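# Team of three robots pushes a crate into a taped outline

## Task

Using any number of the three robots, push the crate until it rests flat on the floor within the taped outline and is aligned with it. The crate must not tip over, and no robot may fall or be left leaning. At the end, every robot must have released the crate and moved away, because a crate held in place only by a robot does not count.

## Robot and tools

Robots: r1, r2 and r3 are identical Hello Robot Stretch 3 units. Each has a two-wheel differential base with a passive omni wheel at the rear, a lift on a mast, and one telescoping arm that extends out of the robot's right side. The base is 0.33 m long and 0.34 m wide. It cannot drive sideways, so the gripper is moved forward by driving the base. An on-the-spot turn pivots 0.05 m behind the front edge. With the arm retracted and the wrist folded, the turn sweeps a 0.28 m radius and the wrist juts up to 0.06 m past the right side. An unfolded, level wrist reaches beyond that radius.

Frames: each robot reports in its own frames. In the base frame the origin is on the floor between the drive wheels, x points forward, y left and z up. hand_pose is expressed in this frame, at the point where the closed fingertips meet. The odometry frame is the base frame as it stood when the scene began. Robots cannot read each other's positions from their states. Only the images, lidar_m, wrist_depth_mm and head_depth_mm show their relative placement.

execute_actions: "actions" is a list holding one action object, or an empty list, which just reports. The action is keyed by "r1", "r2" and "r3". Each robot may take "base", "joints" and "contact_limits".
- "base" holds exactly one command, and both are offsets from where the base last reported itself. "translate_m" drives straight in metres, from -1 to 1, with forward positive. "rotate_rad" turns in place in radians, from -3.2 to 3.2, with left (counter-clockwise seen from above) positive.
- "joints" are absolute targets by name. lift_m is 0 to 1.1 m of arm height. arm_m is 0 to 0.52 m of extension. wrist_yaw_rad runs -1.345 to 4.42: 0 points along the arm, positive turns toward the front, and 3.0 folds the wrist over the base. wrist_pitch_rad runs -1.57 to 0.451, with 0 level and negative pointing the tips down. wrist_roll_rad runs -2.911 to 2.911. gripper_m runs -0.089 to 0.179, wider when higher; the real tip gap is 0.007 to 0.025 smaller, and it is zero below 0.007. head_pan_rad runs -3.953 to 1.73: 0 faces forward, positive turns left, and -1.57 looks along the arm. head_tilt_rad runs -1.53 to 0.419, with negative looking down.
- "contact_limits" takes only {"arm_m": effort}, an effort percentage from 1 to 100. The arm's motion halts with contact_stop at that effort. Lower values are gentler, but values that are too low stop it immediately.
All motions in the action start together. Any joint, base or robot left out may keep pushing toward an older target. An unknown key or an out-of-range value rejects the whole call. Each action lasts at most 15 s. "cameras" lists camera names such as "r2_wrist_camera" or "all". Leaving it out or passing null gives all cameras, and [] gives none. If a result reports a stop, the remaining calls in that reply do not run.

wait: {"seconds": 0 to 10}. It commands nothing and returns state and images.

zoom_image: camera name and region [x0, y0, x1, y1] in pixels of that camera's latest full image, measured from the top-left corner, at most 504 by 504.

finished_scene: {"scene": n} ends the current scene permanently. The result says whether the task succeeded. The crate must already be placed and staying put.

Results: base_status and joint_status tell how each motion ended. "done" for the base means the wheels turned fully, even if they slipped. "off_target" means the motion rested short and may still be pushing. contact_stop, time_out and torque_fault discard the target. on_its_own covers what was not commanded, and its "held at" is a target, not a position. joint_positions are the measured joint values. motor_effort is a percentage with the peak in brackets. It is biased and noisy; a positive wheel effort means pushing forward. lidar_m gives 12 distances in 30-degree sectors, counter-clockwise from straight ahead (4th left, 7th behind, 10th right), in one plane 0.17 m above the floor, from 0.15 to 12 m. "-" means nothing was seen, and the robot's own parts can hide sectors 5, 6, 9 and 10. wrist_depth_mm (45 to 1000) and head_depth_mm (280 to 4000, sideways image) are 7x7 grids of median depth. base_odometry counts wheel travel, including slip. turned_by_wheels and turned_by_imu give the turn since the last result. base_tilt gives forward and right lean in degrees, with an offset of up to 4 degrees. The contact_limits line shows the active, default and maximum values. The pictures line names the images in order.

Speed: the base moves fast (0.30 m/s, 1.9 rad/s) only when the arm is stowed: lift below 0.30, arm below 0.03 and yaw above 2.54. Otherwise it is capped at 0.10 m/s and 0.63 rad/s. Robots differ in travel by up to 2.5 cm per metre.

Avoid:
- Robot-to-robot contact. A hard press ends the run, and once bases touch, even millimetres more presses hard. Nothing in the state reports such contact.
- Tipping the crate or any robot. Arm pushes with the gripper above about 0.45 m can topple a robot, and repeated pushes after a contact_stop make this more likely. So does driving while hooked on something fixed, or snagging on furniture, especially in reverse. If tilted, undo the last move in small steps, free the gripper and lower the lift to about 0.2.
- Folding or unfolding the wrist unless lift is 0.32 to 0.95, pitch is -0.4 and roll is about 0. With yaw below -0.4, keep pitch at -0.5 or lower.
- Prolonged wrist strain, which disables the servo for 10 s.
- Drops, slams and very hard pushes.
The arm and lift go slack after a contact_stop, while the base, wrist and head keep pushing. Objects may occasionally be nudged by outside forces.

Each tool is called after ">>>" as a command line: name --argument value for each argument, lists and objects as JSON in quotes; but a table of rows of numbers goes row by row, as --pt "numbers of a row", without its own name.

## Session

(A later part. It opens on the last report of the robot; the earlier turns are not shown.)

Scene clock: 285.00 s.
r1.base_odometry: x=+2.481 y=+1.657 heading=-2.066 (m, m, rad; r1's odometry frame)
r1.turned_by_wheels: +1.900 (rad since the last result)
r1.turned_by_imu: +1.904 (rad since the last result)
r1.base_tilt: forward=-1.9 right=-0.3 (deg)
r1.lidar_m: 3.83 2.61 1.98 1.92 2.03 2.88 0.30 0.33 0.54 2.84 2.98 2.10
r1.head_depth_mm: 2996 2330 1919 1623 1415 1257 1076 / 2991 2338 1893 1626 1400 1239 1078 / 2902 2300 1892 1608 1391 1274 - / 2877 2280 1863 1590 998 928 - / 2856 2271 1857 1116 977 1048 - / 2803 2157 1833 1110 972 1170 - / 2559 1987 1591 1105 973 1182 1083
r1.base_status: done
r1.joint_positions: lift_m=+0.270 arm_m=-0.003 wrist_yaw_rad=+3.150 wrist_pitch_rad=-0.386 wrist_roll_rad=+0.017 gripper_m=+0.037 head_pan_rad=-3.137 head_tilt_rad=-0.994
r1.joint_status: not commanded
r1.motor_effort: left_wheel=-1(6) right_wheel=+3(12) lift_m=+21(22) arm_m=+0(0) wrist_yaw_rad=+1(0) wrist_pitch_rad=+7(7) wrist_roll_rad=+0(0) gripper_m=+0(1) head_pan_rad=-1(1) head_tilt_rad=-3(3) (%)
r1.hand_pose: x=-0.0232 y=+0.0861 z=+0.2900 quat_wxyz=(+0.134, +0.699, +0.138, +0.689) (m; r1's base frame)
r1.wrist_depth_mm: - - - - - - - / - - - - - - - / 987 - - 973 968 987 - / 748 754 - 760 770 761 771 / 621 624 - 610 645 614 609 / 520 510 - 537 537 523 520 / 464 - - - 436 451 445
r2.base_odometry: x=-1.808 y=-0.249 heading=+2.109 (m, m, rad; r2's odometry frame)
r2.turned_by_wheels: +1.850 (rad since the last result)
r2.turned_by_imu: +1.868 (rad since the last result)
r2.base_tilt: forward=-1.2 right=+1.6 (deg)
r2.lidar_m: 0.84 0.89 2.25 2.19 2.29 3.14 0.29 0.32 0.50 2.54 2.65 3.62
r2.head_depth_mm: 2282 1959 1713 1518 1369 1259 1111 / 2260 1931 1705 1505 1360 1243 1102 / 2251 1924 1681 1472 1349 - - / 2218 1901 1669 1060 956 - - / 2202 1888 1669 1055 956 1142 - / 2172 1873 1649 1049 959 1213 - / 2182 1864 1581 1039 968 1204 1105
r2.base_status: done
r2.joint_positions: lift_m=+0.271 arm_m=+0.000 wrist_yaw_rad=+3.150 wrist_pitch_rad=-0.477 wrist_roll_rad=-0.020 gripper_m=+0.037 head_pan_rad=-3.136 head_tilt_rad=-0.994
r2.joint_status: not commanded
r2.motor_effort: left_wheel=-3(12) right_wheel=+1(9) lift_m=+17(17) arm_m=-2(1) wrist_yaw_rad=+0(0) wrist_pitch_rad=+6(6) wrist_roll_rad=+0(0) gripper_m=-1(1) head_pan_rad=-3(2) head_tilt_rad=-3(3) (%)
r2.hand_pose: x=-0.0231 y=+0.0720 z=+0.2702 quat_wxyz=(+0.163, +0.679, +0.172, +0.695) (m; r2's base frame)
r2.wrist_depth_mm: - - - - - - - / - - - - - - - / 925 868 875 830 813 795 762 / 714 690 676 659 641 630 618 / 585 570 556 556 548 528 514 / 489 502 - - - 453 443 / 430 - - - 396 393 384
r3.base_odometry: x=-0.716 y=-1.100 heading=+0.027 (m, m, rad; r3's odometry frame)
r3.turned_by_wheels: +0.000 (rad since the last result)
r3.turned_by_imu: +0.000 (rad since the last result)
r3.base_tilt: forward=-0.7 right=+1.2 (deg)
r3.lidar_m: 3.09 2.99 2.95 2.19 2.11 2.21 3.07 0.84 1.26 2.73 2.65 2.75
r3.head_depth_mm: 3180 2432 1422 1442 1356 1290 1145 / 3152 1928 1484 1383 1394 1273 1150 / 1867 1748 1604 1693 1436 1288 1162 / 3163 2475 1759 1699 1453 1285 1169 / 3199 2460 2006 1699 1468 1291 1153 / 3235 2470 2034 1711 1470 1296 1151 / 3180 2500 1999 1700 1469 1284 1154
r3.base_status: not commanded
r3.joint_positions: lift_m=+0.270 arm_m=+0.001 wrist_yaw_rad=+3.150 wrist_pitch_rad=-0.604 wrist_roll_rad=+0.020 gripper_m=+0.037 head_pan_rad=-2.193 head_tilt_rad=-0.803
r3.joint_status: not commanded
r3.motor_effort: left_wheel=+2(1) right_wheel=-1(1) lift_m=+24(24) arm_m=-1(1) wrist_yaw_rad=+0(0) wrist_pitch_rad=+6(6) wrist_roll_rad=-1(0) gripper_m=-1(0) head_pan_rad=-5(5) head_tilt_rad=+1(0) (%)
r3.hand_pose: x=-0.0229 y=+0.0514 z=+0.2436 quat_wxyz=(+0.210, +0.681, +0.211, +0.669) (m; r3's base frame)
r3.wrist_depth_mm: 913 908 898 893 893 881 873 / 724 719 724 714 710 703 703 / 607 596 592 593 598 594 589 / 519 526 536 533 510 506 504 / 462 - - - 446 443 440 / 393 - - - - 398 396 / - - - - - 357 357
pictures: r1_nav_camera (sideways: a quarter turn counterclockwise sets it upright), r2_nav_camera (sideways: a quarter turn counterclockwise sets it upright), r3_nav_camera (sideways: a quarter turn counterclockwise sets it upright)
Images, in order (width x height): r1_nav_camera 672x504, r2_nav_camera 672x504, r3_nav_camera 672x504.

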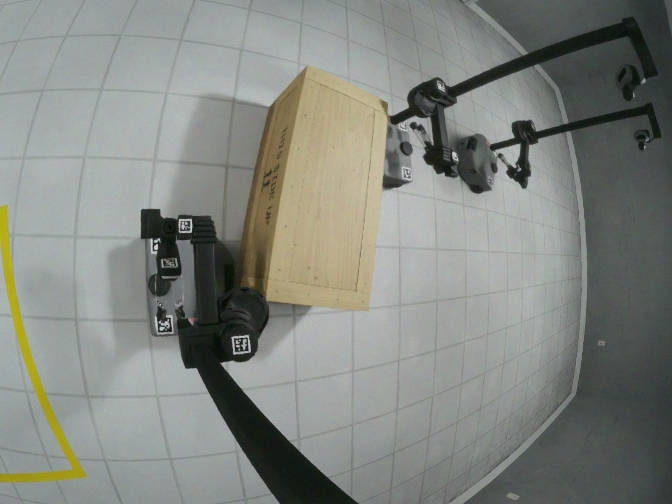

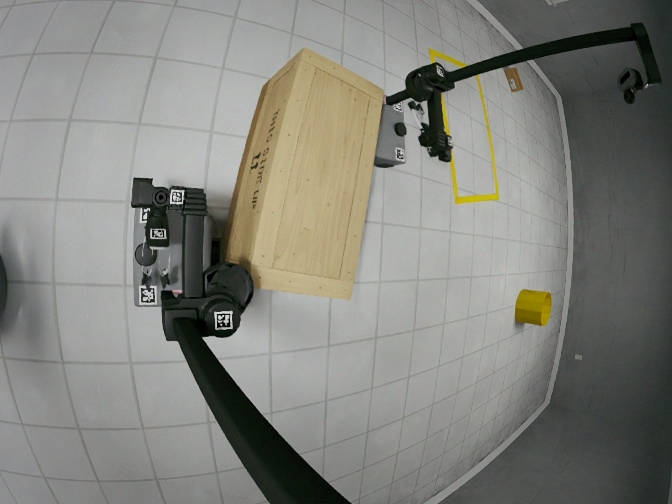

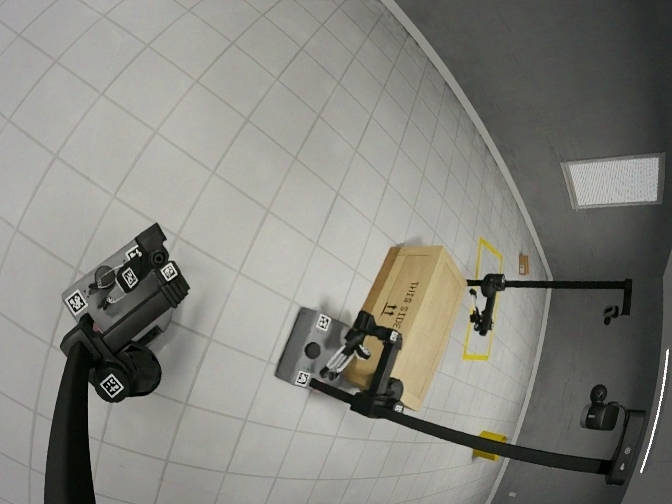

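>>> execute_actions --actions '[]'

Scene clock: 293.70 s.
r1.base_odometry: x=+2.481 y=+1.657 heading=-2.066 (m, m, rad; r1's odometry frame)
r1.turned_by_wheels: +0.000 (rad since the last result)
r1.turned_by_imu: +0.001 (rad since the last result)
r1.base_tilt: forward=-1.9 right=-0.4 (deg)
r1.lidar_m: 3.84 2.61 1.97 1.92 2.02 2.87 0.29 0.33 0.54 2.84 2.99 2.10
r1.head_depth_mm: 3019 2324 1916 1625 1400 1253 1077 / 2931 2317 1894 1612 1398 1241 1075 / 2915 2313 1872 1600 1394 1275 - / 2900 2266 1859 1587 1001 927 - / 2870 2242 1850 1111 979 1051 - / 2803 2171 1828 1103 971 1178 - / 2587 1968 1599 1102 971 1184 1078
r1.base_status: done
r1.joint_positions: lift_m=+0.270 arm_m=-0.003 wrist_yaw_rad=+3.150 wrist_pitch_rad=-0.386 wrist_roll_rad=+0.017 gripper_m=+0.037 head_pan_rad=-3.137 head_tilt_rad=-0.994
r1.joint_status: not commanded
r1.motor_effort: left_wheel=-1(6) right_wheel=+3(12) lift_m=+21(22) arm_m=+0(0) wrist_yaw_rad=+0(0) wrist_pitch_rad=+7(7) wrist_roll_rad=+0(0) gripper_m=+0(1) head_pan_rad=+0(1) head_tilt_rad=-2(3) (%)
r1.hand_pose: x=-0.0232 y=+0.0861 z=+0.2900 quat_wxyz=(+0.134, +0.699, +0.138, +0.689) (m; r1's base frame)
r1.wrist_depth_mm: - - - - - - - / - - - - - - - / 995 981 - 986 - 974 - / 751 759 - 762 763 747 752 / 603 613 - 612 646 620 604 / 512 510 - 524 534 519 515 / 464 - - - 433 449 446
r2.base_odometry: x=-1.808 y=-0.249 heading=+2.109 (m, m, rad; r2's odometry frame)
r2.turned_by_wheels: +0.000 (rad since the last result)
r2.turned_by_imu: -0.001 (rad since the last result)
r2.base_tilt: forward=-1.1 right=+2.0 (deg)
r2.lidar_m: 0.84 0.89 2.25 2.19 2.29 3.12 0.29 0.32 0.50 2.55 2.65 3.63
r2.head_depth_mm: 2304 1963 1719 1517 1368 1255 1107 / 2271 1939 1706 1518 1360 1238 1109 / 2236 1933 1693 1472 1351 - - / 2224 1910 1684 1060 954 - - / 2196 1890 1660 1057 955 1146 - / 2182 1871 1660 1045 960 1212 - / 2163 1858 1582 1041 965 1202 1105
r2.base_status: done
r2.joint_positions: lift_m=+0.271 arm_m=+0.000 wrist_yaw_rad=+3.150 wrist_pitch_rad=-0.477 wrist_roll_rad=-0.020 gripper_m=+0.037 head_pan_rad=-3.136 head_tilt_rad=-0.994
r2.joint_status: not commanded
r2.motor_effort: left_wheel=-3(12) right_wheel=+2(9) lift_m=+17(17) arm_m=-1(1) wrist_yaw_rad=+0(0) wrist_pitch_rad=+5(6) wrist_roll_rad=+0(0) gripper_m=+0(1) head_pan_rad=-2(2) head_tilt_rad=-2(3) (%)
r2.hand_pose: x=-0.0231 y=+0.0720 z=+0.2702 quat_wxyz=(+0.163, +0.679, +0.172, +0.695) (m; r2's base frame)
r2.wrist_depth_mm: - - - - - - - / - - - - - - - / 922 895 882 829 802 779 760 / 713 689 683 649 648 627 618 / 583 566 555 561 546 524 513 / 488 503 - - - 451 442 / 432 - - - 398 391 389
r3.base_odometry: x=-0.716 y=-1.100 heading=+0.027 (m, m, rad; r3's odometry frame)
r3.turned_by_wheels: +0.000 (rad since the last result)
r3.turned_by_imu: +0.000 (rad since the last result)
r3.base_tilt: forward=-0.8 right=+1.2 (deg)
r3.lidar_m: 3.10 3.00 2.94 2.18 2.12 2.21 3.06 0.84 1.26 2.73 2.65 2.77
r3.head_depth_mm: 3126 2414 1414 1438 1353 1283 1143 / 3153 1942 1491 1385 1394 1282 1149 / 1878 1758 1608 1692 1437 1285 1167 / 3145 2465 1775 1680 1465 1287 1163 / 3236 2470 2027 1695 1470 1292 1160 / 3210 2498 1999 1690 1468 1296 1156 / 3161 2477 2022 1697 1471 1300 1158
r3.base_status: not commanded
r3.joint_positions: lift_m=+0.270 arm_m=+0.001 wrist_yaw_rad=+3.150 wrist_pitch_rad=-0.604 wrist_roll_rad=+0.020 gripper_m=+0.037 head_pan_rad=-2.193 head_tilt_rad=-0.803
r3.joint_status: not commanded
r3.motor_effort: left_wheel=+2(1) right_wheel=-1(1) lift_m=+24(24) arm_m=-1(1) wrist_yaw_rad=+0(0) wrist_pitch_rad=+6(6) wrist_roll_rad=+0(0) gripper_m=+0(0) head_pan_rad=-5(5) head_tilt_rad=+3(0) (%)
r3.hand_pose: x=-0.0229 y=+0.0514 z=+0.2436 quat_wxyz=(+0.210, +0.681, +0.211, +0.669) (m; r3's base frame)
r3.wrist_depth_mm: 895 905 888 887 889 877 888 / 727 718 721 711 705 711 712 / 600 597 601 603 591 593 590 / 516 527 539 533 517 512 506 / 463 - - - 448 443 446 / 393 - - - - 395 396 / - - - - - 357 356
pictures: r1_head_camera (sideways: a quarter turn clockwise sets it upright), r1_nav_camera (sideways: a quarter turn counterclockwise sets it upright), r1_wrist_camera, r2_head_camera (sideways: a quarter turn clockwise sets it upright), r2_nav_camera (sideways: a quarter turn counterclockwise sets it upright), r2_wrist_camera, r3_head_camera (sideways: a quarter turn clockwise sets it upright), r3_nav_camera (sideways: a quarter turn counterclockwise sets it upright), r3_wrist_camera
Images, in order (width x height): r1_head_camera 896x504, r1_nav_camera 672x504, r1_wrist_camera 644x364, r2_head_camera 896x504, r2_nav_camera 672x504, r2_wrist_camera 644x364, r3_head_camera 896x504, r3_nav_camera 672x504, r3_wrist_camera 644x364.

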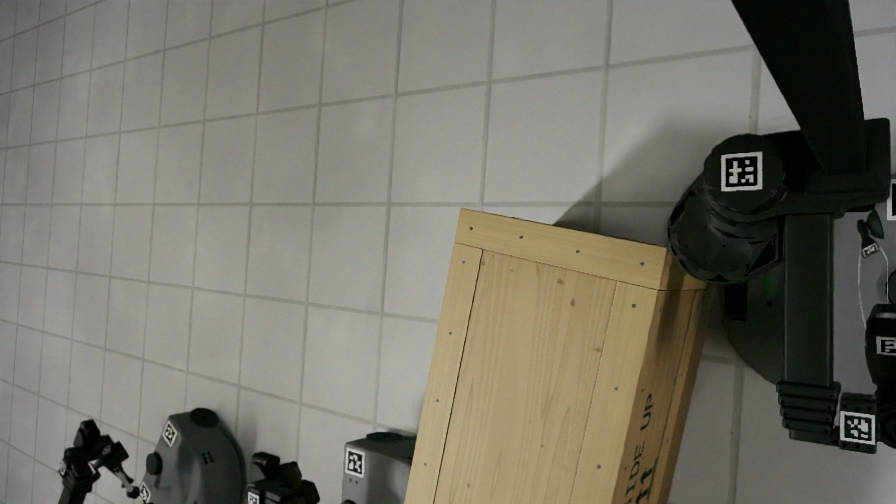

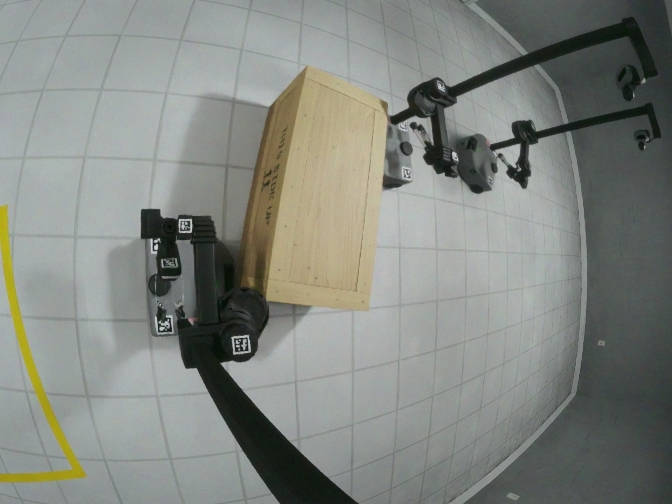

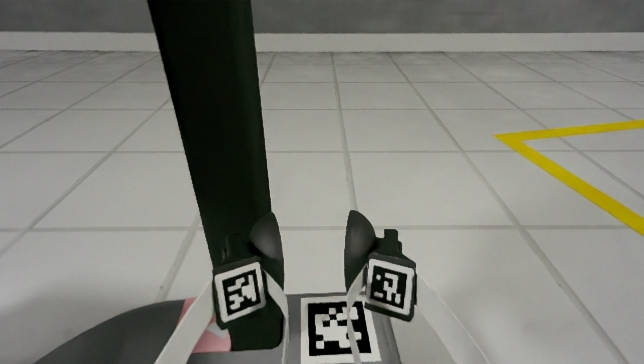

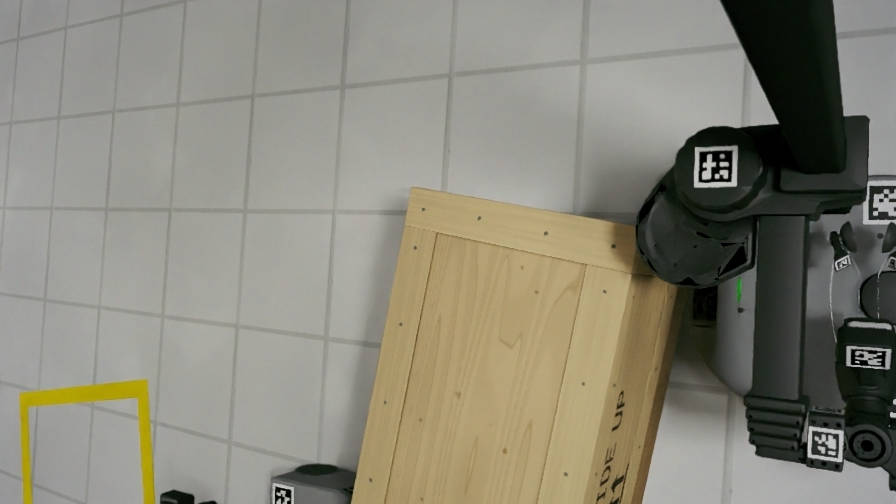

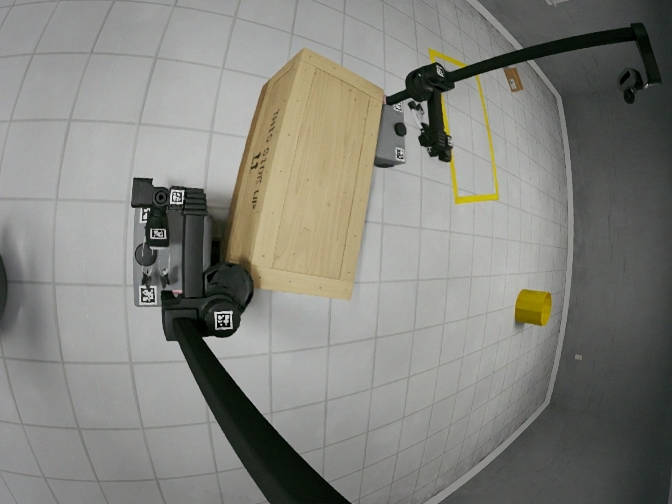

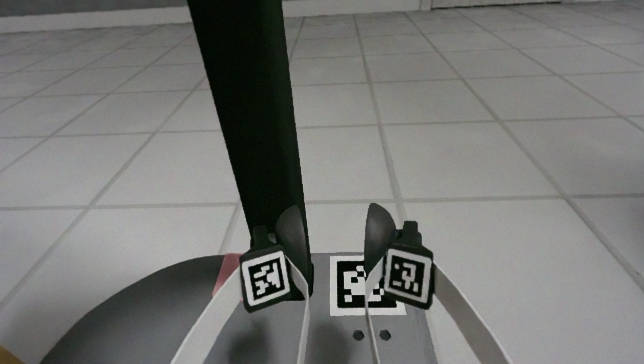

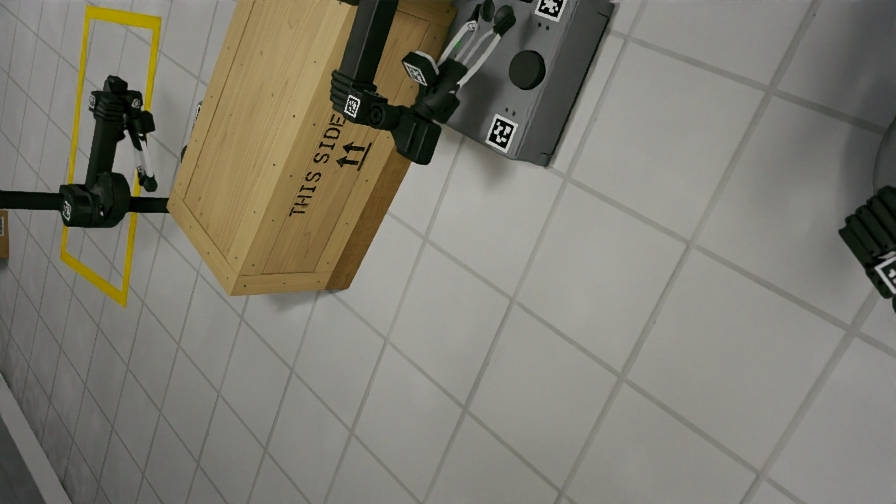

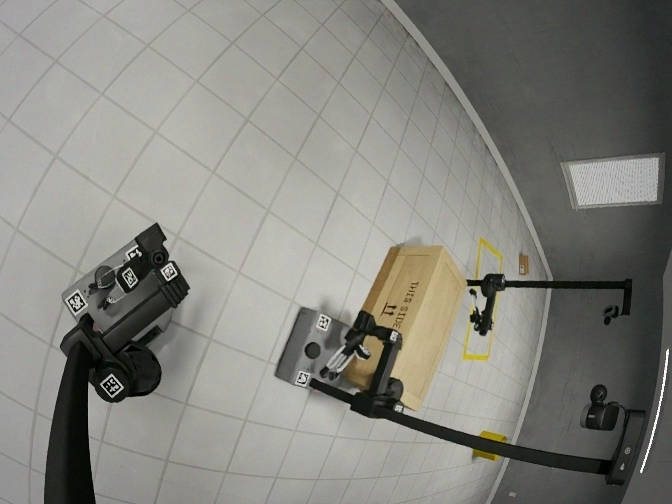

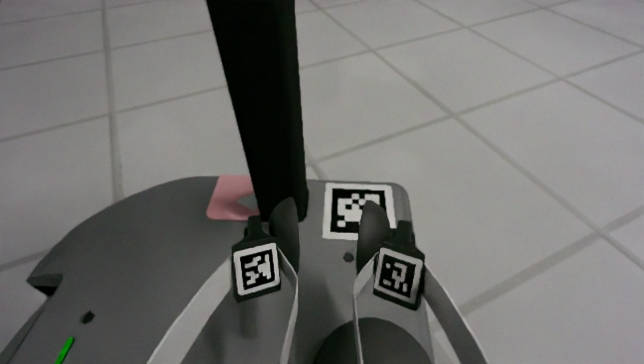

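>>> execute_actions --actions '[{"r1":{"base":{"translate_m":-0.24}},"r2":{"base":{"translate_m":-0.24}}}]' --cameras '["r1_nav_camera","r2_nav_camera","r2_head_camera","r3_head_camera"]'

Scene clock: 297.57 s.
r1.base_odometry: x=+2.595 y=+1.868 heading=-2.067 (m, m, rad; r1's odometry frame)
r1.turned_by_wheels: -0.001 (rad since the last result)
r1.turned_by_imu: -0.268 (rad since the last result)
r1.base_tilt: forward=-1.9 right=-0.5 (deg)
r1.lidar_m: 2.28 3.54 2.13 1.88 1.89 2.24 0.28 0.26 0.26 0.32 2.89 2.28
r1.head_depth_mm: 2914 2318 1909 1633 1410 1259 1078 / 2993 2301 1890 1621 1399 1238 1080 / 2947 2275 1866 1602 1395 1275 - / 2880 2250 1878 1573 1386 1268 - / 2860 2237 1862 1592 973 913 - / 2836 2235 1850 1572 970 878 - / 2797 2217 1844 1562 967 853 931
r1.base_status: translate_m off_target (by the wheels' count: -0.2397 of -0.2400)
r1.joint_positions: lift_m=+0.270 arm_m=-0.003 wrist_yaw_rad=+3.150 wrist_pitch_rad=-0.386 wrist_roll_rad=+0.017 gripper_m=+0.037 head_pan_rad=-3.137 head_tilt_rad=-0.994
r1.joint_status: not commanded
r1.on_its_own: left_wheel is at rest, and its effort (-47) is outside its rest range (-18 to +18)
r1.motor_effort: left_wheel=-47(71) right_wheel=-18(58) lift_m=+21(21) arm_m=+0(0) wrist_yaw_rad=+0(2) wrist_pitch_rad=+7(7) wrist_roll_rad=+0(0) gripper_m=-1(1) head_pan_rad=-1(1) head_tilt_rad=-2(3) (%)
r1.hand_pose: x=-0.0232 y=+0.0861 z=+0.2900 quat_wxyz=(+0.134, +0.699, +0.138, +0.689) (m; r1's base frame)
r1.wrist_depth_mm: - - - - - - - / - - - - - - - / 997 997 - 999 981 974 - / 740 770 - 778 761 760 765 / 610 605 - 603 642 614 631 / 524 521 - 532 528 517 517 / 458 - - - 440 443 452
r2.base_odometry: x=-1.685 y=-0.455 heading=+2.108 (m, m, rad; r2's odometry frame)
r2.turned_by_wheels: -0.001 (rad since the last result)
r2.turned_by_imu: -0.055 (rad since the last result)
r2.base_tilt: forward=-1.0 right=+1.8 (deg)
r2.lidar_m: 1.07 1.12 2.28 2.18 2.24 2.98 0.27 0.27 0.28 0.39 2.62 3.47
r2.head_depth_mm: 2290 1957 1713 1523 1367 1254 1104 / 2261 1941 1691 1509 1363 1246 1102 / 2263 1909 1691 1494 1349 - - / 2229 1898 1671 1491 980 - - / 2207 1870 1656 1053 952 1017 - / 2186 1881 1643 1043 943 909 - / 2166 1869 1644 1040 941 883 1100
r2.base_status: translate_m off_target (by the wheels' count: -0.2397 of -0.2400)
r2.joint_positions: lift_m=+0.271 arm_m=+0.000 wrist_yaw_rad=+3.150 wrist_pitch_rad=-0.477 wrist_roll_rad=-0.020 gripper_m=+0.037 head_pan_rad=-3.136 head_tilt_rad=-0.994
r2.joint_status: not commanded
r2.on_its_own: left_wheel is at rest, and its effort (-79) is outside its rest range (-18 to +18); right_wheel is at rest, and its effort (-22) is outside its rest range (-18 to +18)
r2.motor_effort: left_wheel=-79(100) right_wheel=-22(34) lift_m=+17(18) arm_m=-1(1) wrist_yaw_rad=+0(1) wrist_pitch_rad=+6(6) wrist_roll_rad=+0(0) gripper_m=+1(0) head_pan_rad=-2(3) head_tilt_rad=-2(3) (%)
r2.hand_pose: x=-0.0231 y=+0.0720 z=+0.2701 quat_wxyz=(+0.163, +0.679, +0.172, +0.695) (m; r2's base frame)
r2.wrist_depth_mm: - - - - - - - / - - - - - - - / 935 898 871 838 801 786 766 / 720 693 678 656 643 630 618 / 578 575 560 567 553 522 510 / 491 504 - - - 451 442 / 432 - - - 398 391 388
r3.base_odometry: x=-0.716 y=-1.100 heading=+0.027 (m, m, rad; r3's odometry frame)
r3.turned_by_wheels: +0.000 (rad since the last result)
r3.turned_by_imu: +0.000 (rad since the last result)
r3.base_tilt: forward=-0.7 right=+1.2 (deg)
r3.lidar_m: 3.08 2.99 2.95 2.19 2.11 2.21 3.06 1.06 1.29 2.73 2.65 2.76
r3.head_depth_mm: 3117 2445 1353 1509 1452 1286 1149 / 3172 1815 1538 1577 1459 1292 1144 / 3172 1713 1563 1675 1460 1287 1170 / 1770 1725 1583 1692 1456 1285 1169 / 3202 2447 1998 1688 1465 1290 1151 / 3164 2464 2024 1702 1472 1284 1159 / 3117 2476 2030 1700 1470 1290 1158
r3.base_status: not commanded
r3.joint_positions: lift_m=+0.270 arm_m=+0.001 wrist_yaw_rad=+3.150 wrist_pitch_rad=-0.604 wrist_roll_rad=+0.020 gripper_m=+0.037 head_pan_rad=-2.193 head_tilt_rad=-0.803
r3.joint_status: not commanded
r3.motor_effort: left_wheel=+2(2) right_wheel=-1(0) lift_m=+24(24) arm_m=-1(1) wrist_yaw_rad=+0(0) wrist_pitch_rad=+6(6) wrist_roll_rad=-1(1) gripper_m=-1(0) head_pan_rad=-5(4) head_tilt_rad=+2(1) (%)
r3.hand_pose: x=-0.0229 y=+0.0514 z=+0.2436 quat_wxyz=(+0.210, +0.681, +0.211, +0.669) (m; r3's base frame)
r3.wrist_depth_mm: 885 905 913 886 881 887 867 / 724 730 713 719 710 709 701 / 603 598 602 597 598 592 588 / 521 529 536 535 516 506 509 / 462 - - - 448 444 447 / 392 - - - - 397 398 / - - - - - 357 357
pictures: r1_nav_camera (sideways: a quarter turn counterclockwise sets it upright), r2_head_camera (sideways: a quarter turn clockwise sets it upright), r2_nav_camera (sideways: a quarter turn counterclockwise sets it upright), r3_head_camera (sideways: a quarter turn clockwise sets it upright)
Images, in order (width x height): r1_nav_camera 672x504, r2_head_camera 896x504, r2_nav_camera 672x504, r3_head_camera 896x504.

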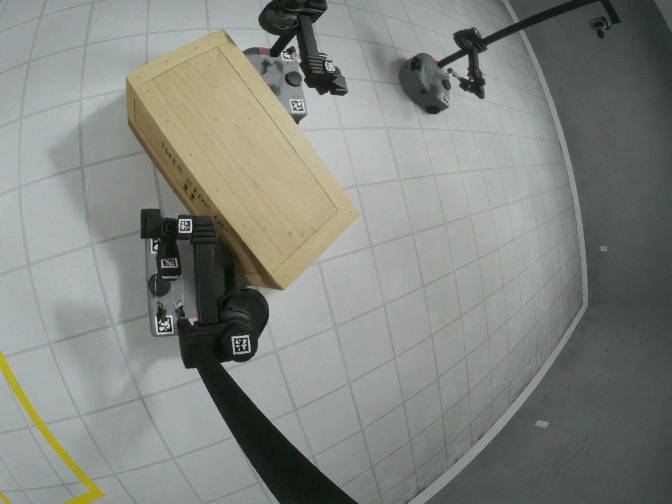

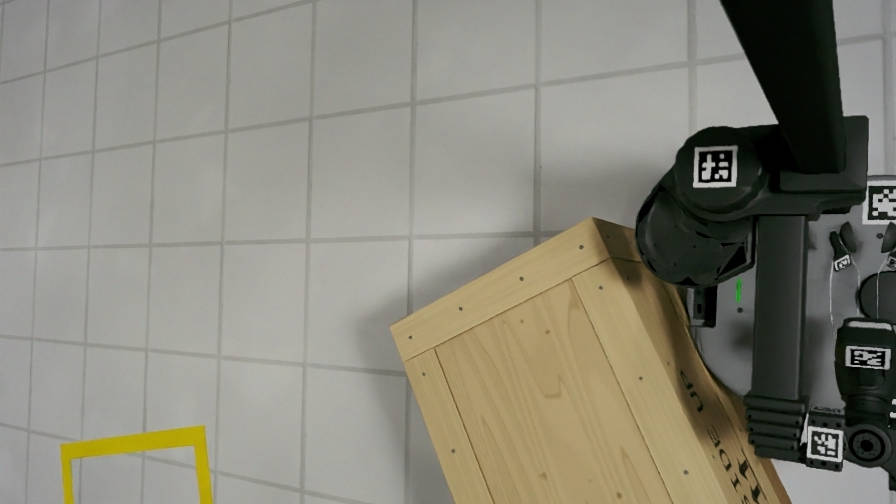

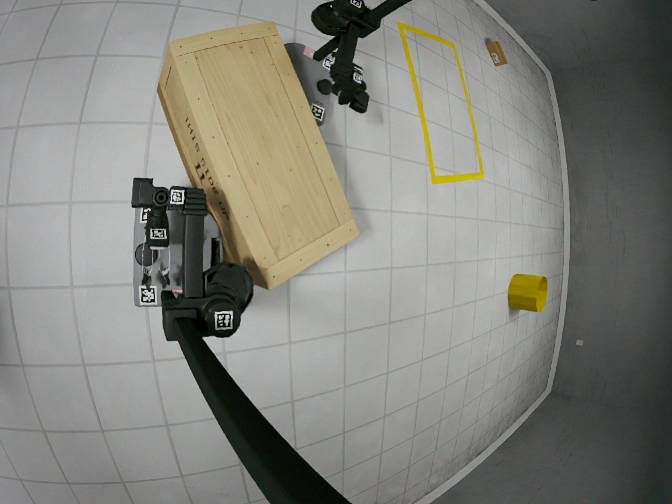

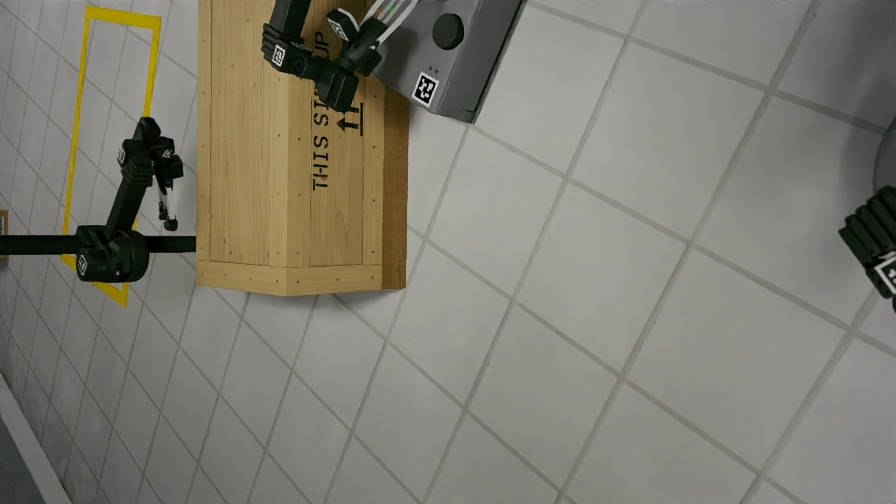

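>>> execute_actions --actions '[{"r1":{"base":{"translate_m":0.2}},"r2":{"base":{"translate_m":0.04}},"r3":{"base":{"rotate_rad":0.93},"joints":{"head_pan_rad":-3.14,"head_tilt_rad":-0.8}}}]' --cameras '[]'

>>> execute_actions --actions '[{"r1":{"base":{"rotate_rad":0.5}},"r2":{"base":{"rotate_rad":0.46}},"r3":{"base":{"translate_m":-0.6}}}]' --cameras '["r1_nav_camera","r2_nav_camera","r3_head_camera","r3_nav_camera"]'

Scene clock: 311.87 s.
r1.base_odometry: x=+2.500 y=+1.692 heading=-2.067 (m, m, rad; r1's odometry frame)
r1.turned_by_wheels: +0.000 (rad since the last result)
r1.turned_by_imu: +0.002 (rad since the last result)
r1.base_tilt: forward=-1.9 right=-0.5 (deg)
r1.lidar_m: 2.10 3.60 2.18 1.93 1.93 2.29 0.45 0.42 0.42 0.52 2.84 2.09
r1.head_depth_mm: 3001 2326 1907 1616 1410 1257 1083 / 2998 2308 1907 1625 1403 1235 1075 / 2953 2297 1881 1593 1391 1281 - / 2882 2280 1883 1596 1337 1272 - / 2823 2255 1868 1146 1076 1241 - / 2827 2248 1841 1110 986 1168 - / 2800 2215 1824 1109 964 1046 1082
r1.base_status: done
r1.joint_positions: lift_m=+0.270 arm_m=-0.003 wrist_yaw_rad=+3.150 wrist_pitch_rad=-0.386 wrist_roll_rad=+0.017 gripper_m=+0.037 head_pan_rad=-3.137 head_tilt_rad=-0.994
r1.joint_status: not commanded
r1.motor_effort: left_wheel=+1(38) right_wheel=+0(14) lift_m=+22(21) arm_m=+0(0) wrist_yaw_rad=-1(1) wrist_pitch_rad=+7(7) wrist_roll_rad=+0(0) gripper_m=-1(0) head_pan_rad=-1(1) head_tilt_rad=-2(2) (%)
r1.hand_pose: x=-0.0232 y=+0.0861 z=+0.2900 quat_wxyz=(+0.134, +0.699, +0.138, +0.689) (m; r1's base frame)
r1.wrist_depth_mm: - - - - - - - / - - - - - - - / 990 997 - 992 - 994 - / 766 756 - 763 747 750 761 / 613 620 - 625 639 619 611 / 514 529 - 530 532 521 518 / 457 - - - 432 444 452
r2.base_odometry: x=-1.705 y=-0.421 heading=+2.108 (m, m, rad; r2's odometry frame)
r2.turned_by_wheels: +0.000 (rad since the last result)
r2.turned_by_imu: -0.001 (rad since the last result)
r2.base_tilt: forward=-1.2 right=+1.8 (deg)
r2.lidar_m: 0.93 3.25 2.27 2.19 2.25 2.98 0.31 0.30 0.31 0.44 2.62 3.44
r2.head_depth_mm: 2287 1956 1716 1516 1372 1257 1111 / 2278 1949 1694 1506 1360 1240 1105 / 2235 1931 1684 1498 1354 - - / 2217 1915 1674 1491 995 - - / 2201 1892 1658 1059 960 1153 - / 2174 1875 1642 1046 942 1052 - / 2169 1880 1635 1037 940 948 1105
r2.base_status: done
r2.joint_positions: lift_m=+0.271 arm_m=+0.000 wrist_yaw_rad=+3.150 wrist_pitch_rad=-0.477 wrist_roll_rad=-0.020 gripper_m=+0.037 head_pan_rad=-3.136 head_tilt_rad=-0.994
r2.joint_status: not commanded
r2.motor_effort: left_wheel=-1(61) right_wheel=+0(17) lift_m=+17(17) arm_m=-2(2) wrist_yaw_rad=+0(0) wrist_pitch_rad=+5(6) wrist_roll_rad=+0(0) gripper_m=+1(0) head_pan_rad=-2(2) head_tilt_rad=-2(2) (%)
r2.hand_pose: x=-0.0231 y=+0.0720 z=+0.2701 quat_wxyz=(+0.163, +0.679, +0.172, +0.695) (m; r2's base frame)
r2.wrist_depth_mm: - - - - - - - / - - - - - - - / 931 894 862 841 798 791 751 / 713 697 679 660 639 632 613 / 582 569 556 555 551 526 515 / 489 504 - - - 450 443 / 431 - - - 399 391 388
r3.base_odometry: x=-0.716 y=-1.100 heading=+0.957 (m, m, rad; r3's odometry frame)
r3.turned_by_wheels: +0.930 (rad since the last result)
r3.turned_by_imu: +0.913 (rad since the last result)
r3.base_tilt: forward=-0.8 right=+1.2 (deg)
r3.lidar_m: 3.03 2.27 2.10 2.11 2.73 1.02 1.29 2.84 2.65 2.68 3.20 2.99
r3.head_depth_mm: 3127 2413 1496 1456 1456 1283 1151 / 3134 1943 1504 1551 1454 1285 1180 / 3045 2069 1565 1694 1445 1285 - / 3189 2443 1570 1687 1460 1293 1189 / 3229 2461 1960 1701 1467 1294 1167 / 3214 2489 2015 1706 1464 1287 1157 / 3168 2481 2023 1705 1472 1294 1153
r3.base_status: done
r3.joint_positions: lift_m=+0.270 arm_m=+0.001 wrist_yaw_rad=+3.150 wrist_pitch_rad=-0.604 wrist_roll_rad=+0.020 gripper_m=+0.037 head_pan_rad=-3.133 head_tilt_rad=-0.803
r3.joint_status: all done
r3.motor_effort: left_wheel=-2(8) right_wheel=+5(13) lift_m=+24(24) arm_m=-1(1) wrist_yaw_rad=-1(0) wrist_pitch_rad=+6(6) wrist_roll_rad=+0(1) gripper_m=+0(1) head_pan_rad=-5(58) head_tilt_rad=+2(2) (%)
r3.hand_pose: x=-0.0229 y=+0.0514 z=+0.2436 quat_wxyz=(+0.210, +0.681, +0.211, +0.669) (m; r3's base frame)
r3.wrist_depth_mm: 900 909 906 878 888 889 871 / 725 723 717 715 709 710 701 / 605 602 602 597 592 594 587 / 513 527 534 536 519 505 503 / 462 - - - 449 444 444 / 392 - - - - 396 396 / - - - - - 357 360
pictures: none
No camera images: the call's "cameras" was empty. Leave "cameras" out to get every camera's image.

Scene clock: 315.50 s.
r1.base_odometry: x=+2.500 y=+1.692 heading=-1.567 (m, m, rad; r1's odometry frame)
r1.turned_by_wheels: +0.500 (rad since the last result)
r1.turned_by_imu: +0.502 (rad since the last result)
r1.base_tilt: forward=-1.9 right=-0.5 (deg)
r1.lidar_m: 3.76 2.21 1.93 1.93 2.26 0.46 0.41 0.42 0.51 2.84 2.10 2.08
r1.head_depth_mm: 3000 2314 1916 1621 1409 1257 1081 / 2935 2319 1906 1619 1349 1235 1076 / 2929 2296 1878 1133 1041 1277 - / 2832 2081 1742 1126 1038 1271 - / 2854 1418 1715 1121 1012 1233 - / 2761 2168 1365 1110 994 1194 - / 2826 2201 1489 1105 980 1169 1079
r1.base_status: done
r1.joint_positions: lift_m=+0.270 arm_m=-0.003 wrist_yaw_rad=+3.150 wrist_pitch_rad=-0.386 wrist_roll_rad=+0.017 gripper_m=+0.037 head_pan_rad=-3.137 head_tilt_rad=-0.994
r1.joint_status: not commanded
r1.motor_effort: left_wheel=-1(6) right_wheel=+3(8) lift_m=+21(21) arm_m=+0(0) wrist_yaw_rad=-1(1) wrist_pitch_rad=+7(7) wrist_roll_rad=+0(0) gripper_m=+0(1) head_pan_rad=+0(1) head_tilt_rad=-2(3) (%)
r1.hand_pose: x=-0.0232 y=+0.0861 z=+0.2900 quat_wxyz=(+0.134, +0.699, +0.138, +0.689) (m; r1's base frame)
r1.wrist_depth_mm: - - - - - - - / - - - - - - - / 973 - - - 969 988 977 / 779 755 - 760 742 763 733 / 613 617 - 604 638 612 615 / 505 522 - 530 528 520 514 / 458 - - - 429 450 449
r2.base_odometry: x=-1.705 y=-0.421 heading=+2.568 (m, m, rad; r2's odometry frame)
r2.turned_by_wheels: +0.460 (rad since the last result)
r2.turned_by_imu: +0.465 (rad since the last result)
r2.base_tilt: forward=-1.1 right=+2.0 (deg)
r2.lidar_m: 3.46 2.34 2.19 2.21 2.82 0.32 0.30 0.31 0.41 2.59 3.26 0.38
r2.head_depth_mm: 2296 1960 1711 1511 1369 1262 1109 / 2273 1954 1694 1464 994 1230 1102 / 2229 1924 1688 1070 961 - - / 2236 1910 1674 1060 957 - - / 2219 1309 1470 1056 950 1118 - / 2171 1779 1444 1047 945 1195 - / 2107 1102 1546 1037 940 1175 1104
r2.base_status: done
r2.joint_positions: lift_m=+0.271 arm_m=+0.000 wrist_yaw_rad=+3.150 wrist_pitch_rad=-0.477 wrist_roll_rad=-0.020 gripper_m=+0.037 head_pan_rad=-3.136 head_tilt_rad=-0.994
r2.joint_status: not commanded
r2.motor_effort: left_wheel=-3(12) right_wheel=+1(6) lift_m=+17(17) arm_m=-1(2) wrist_yaw_rad=-1(0) wrist_pitch_rad=+5(6) wrist_roll_rad=+0(0) gripper_m=+0(1) head_pan_rad=-2(2) head_tilt_rad=-2(2) (%)
r2.hand_pose: x=-0.0231 y=+0.0720 z=+0.2701 quat_wxyz=(+0.163, +0.679, +0.172, +0.695) (m; r2's base frame)
r2.wrist_depth_mm: - - - - - - - / - - - - - - - / 823 889 857 828 805 786 755 / 334 693 681 656 647 626 619 / 332 545 557 563 550 524 508 / 327 418 - - - 452 441 / 308 - - - 397 393 388
r3.base_odometry: x=-1.062 y=-1.591 heading=+0.957 (m, m, rad; r3's odometry frame)
r3.turned_by_wheels: +0.000 (rad since the last result)
r3.turned_by_imu: -0.003 (rad since the last result)
r3.base_tilt: forward=-0.7 right=+1.3 (deg)
r3.lidar_m: 3.59 2.51 2.34 2.40 0.52 0.50 0.69 0.71 2.40 2.43 3.09 3.53
r3.head_depth_mm: 3119 2411 1974 1203 899 924 1115 / 3152 2488 1890 1206 1202 1167 1153 / 3053 1479 1708 1212 1257 1284 - / 3250 2382 1963 1211 1264 1293 1182 / 3174 2490 2023 1236 1315 1276 1169 / 3229 2470 2012 1717 1469 1291 1157 / 3018 2467 2028 1702 1465 1290 1159
r3.base_status: done
r3.joint_positions: lift_m=+0.270 arm_m=+0.001 wrist_yaw_rad=+3.150 wrist_pitch_rad=-0.604 wrist_roll_rad=+0.020 gripper_m=+0.037 head_pan_rad=-3.133 head_tilt_rad=-0.802
r3.joint_status: not commanded
r3.motor_effort: left_wheel=-1(9) right_wheel=+4(8) lift_m=+24(23) arm_m=-1(1) wrist_yaw_rad=+0(0) wrist_pitch_rad=+6(6) wrist_roll_rad=-1(0) gripper_m=+0(1) head_pan_rad=-5(4) head_tilt_rad=+1(1) (%)
r3.hand_pose: x=-0.0229 y=+0.0514 z=+0.2436 quat_wxyz=(+0.210, +0.681, +0.211, +0.669) (m; r3's base frame)
r3.wrist_depth_mm: 511 868 905 886 897 865 886 / 418 525 716 718 712 705 712 / 382 526 591 594 590 589 589 / 388 512 536 531 516 504 510 / 429 - - - 446 445 443 / 395 - - - - 395 394 / - - - - - 358 359
pictures: r1_nav_camera (sideways: a quarter turn counterclockwise sets it upright), r2_nav_camera (sideways: a quarter turn counterclockwise sets it upright), r3_head_camera (sideways: a quarter turn clockwise sets it upright), r3_nav_camera (sideways: a quarter turn counterclockwise sets it upright)
Images, in order (width x height): r1_nav_camera 672x504, r2_nav_camera 672x504, r3_head_camera 896x504, r3_nav_camera 672x504.

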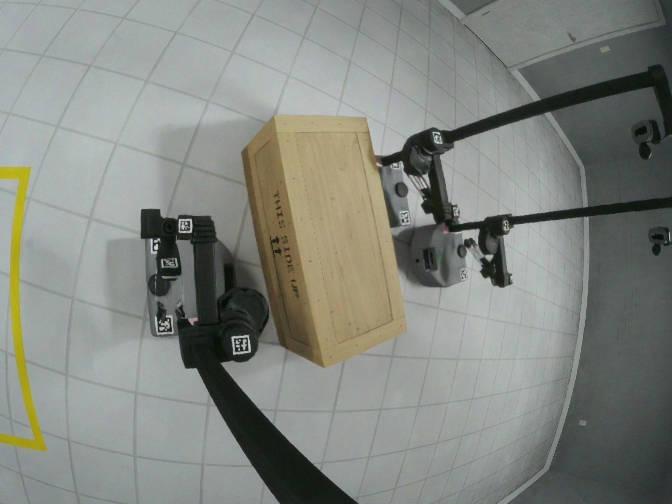

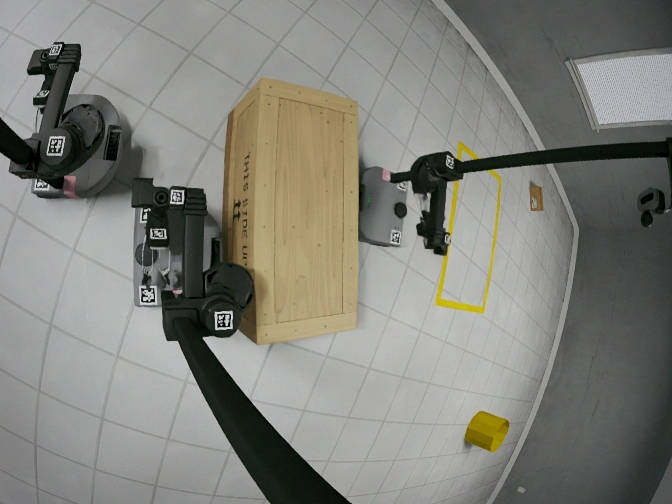

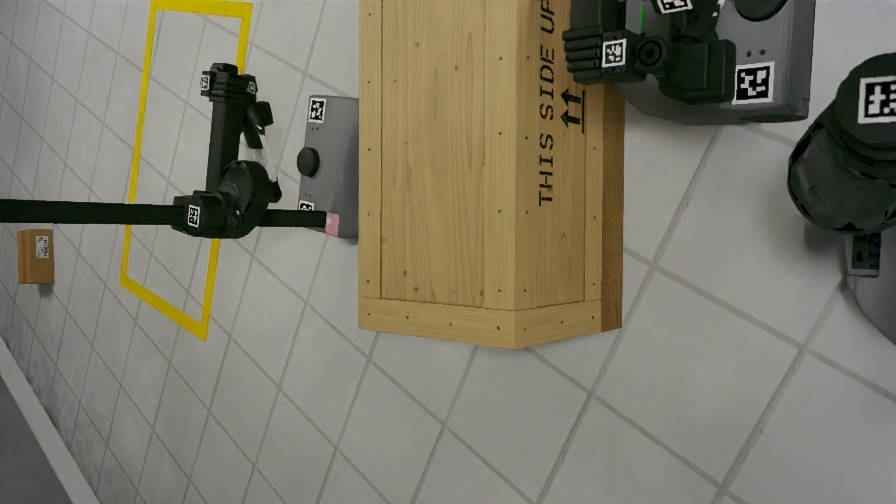

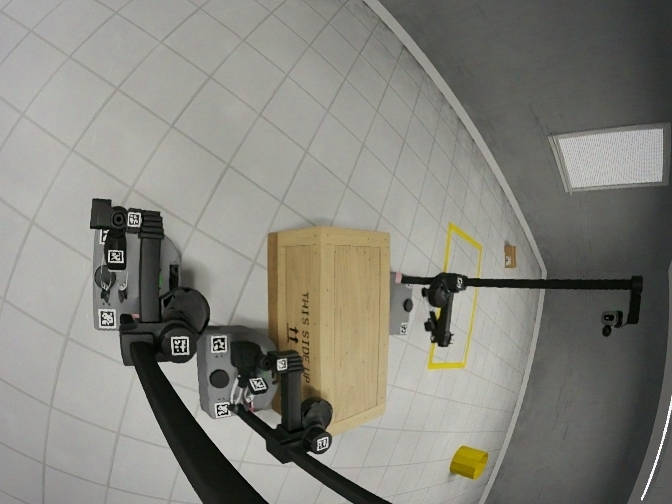

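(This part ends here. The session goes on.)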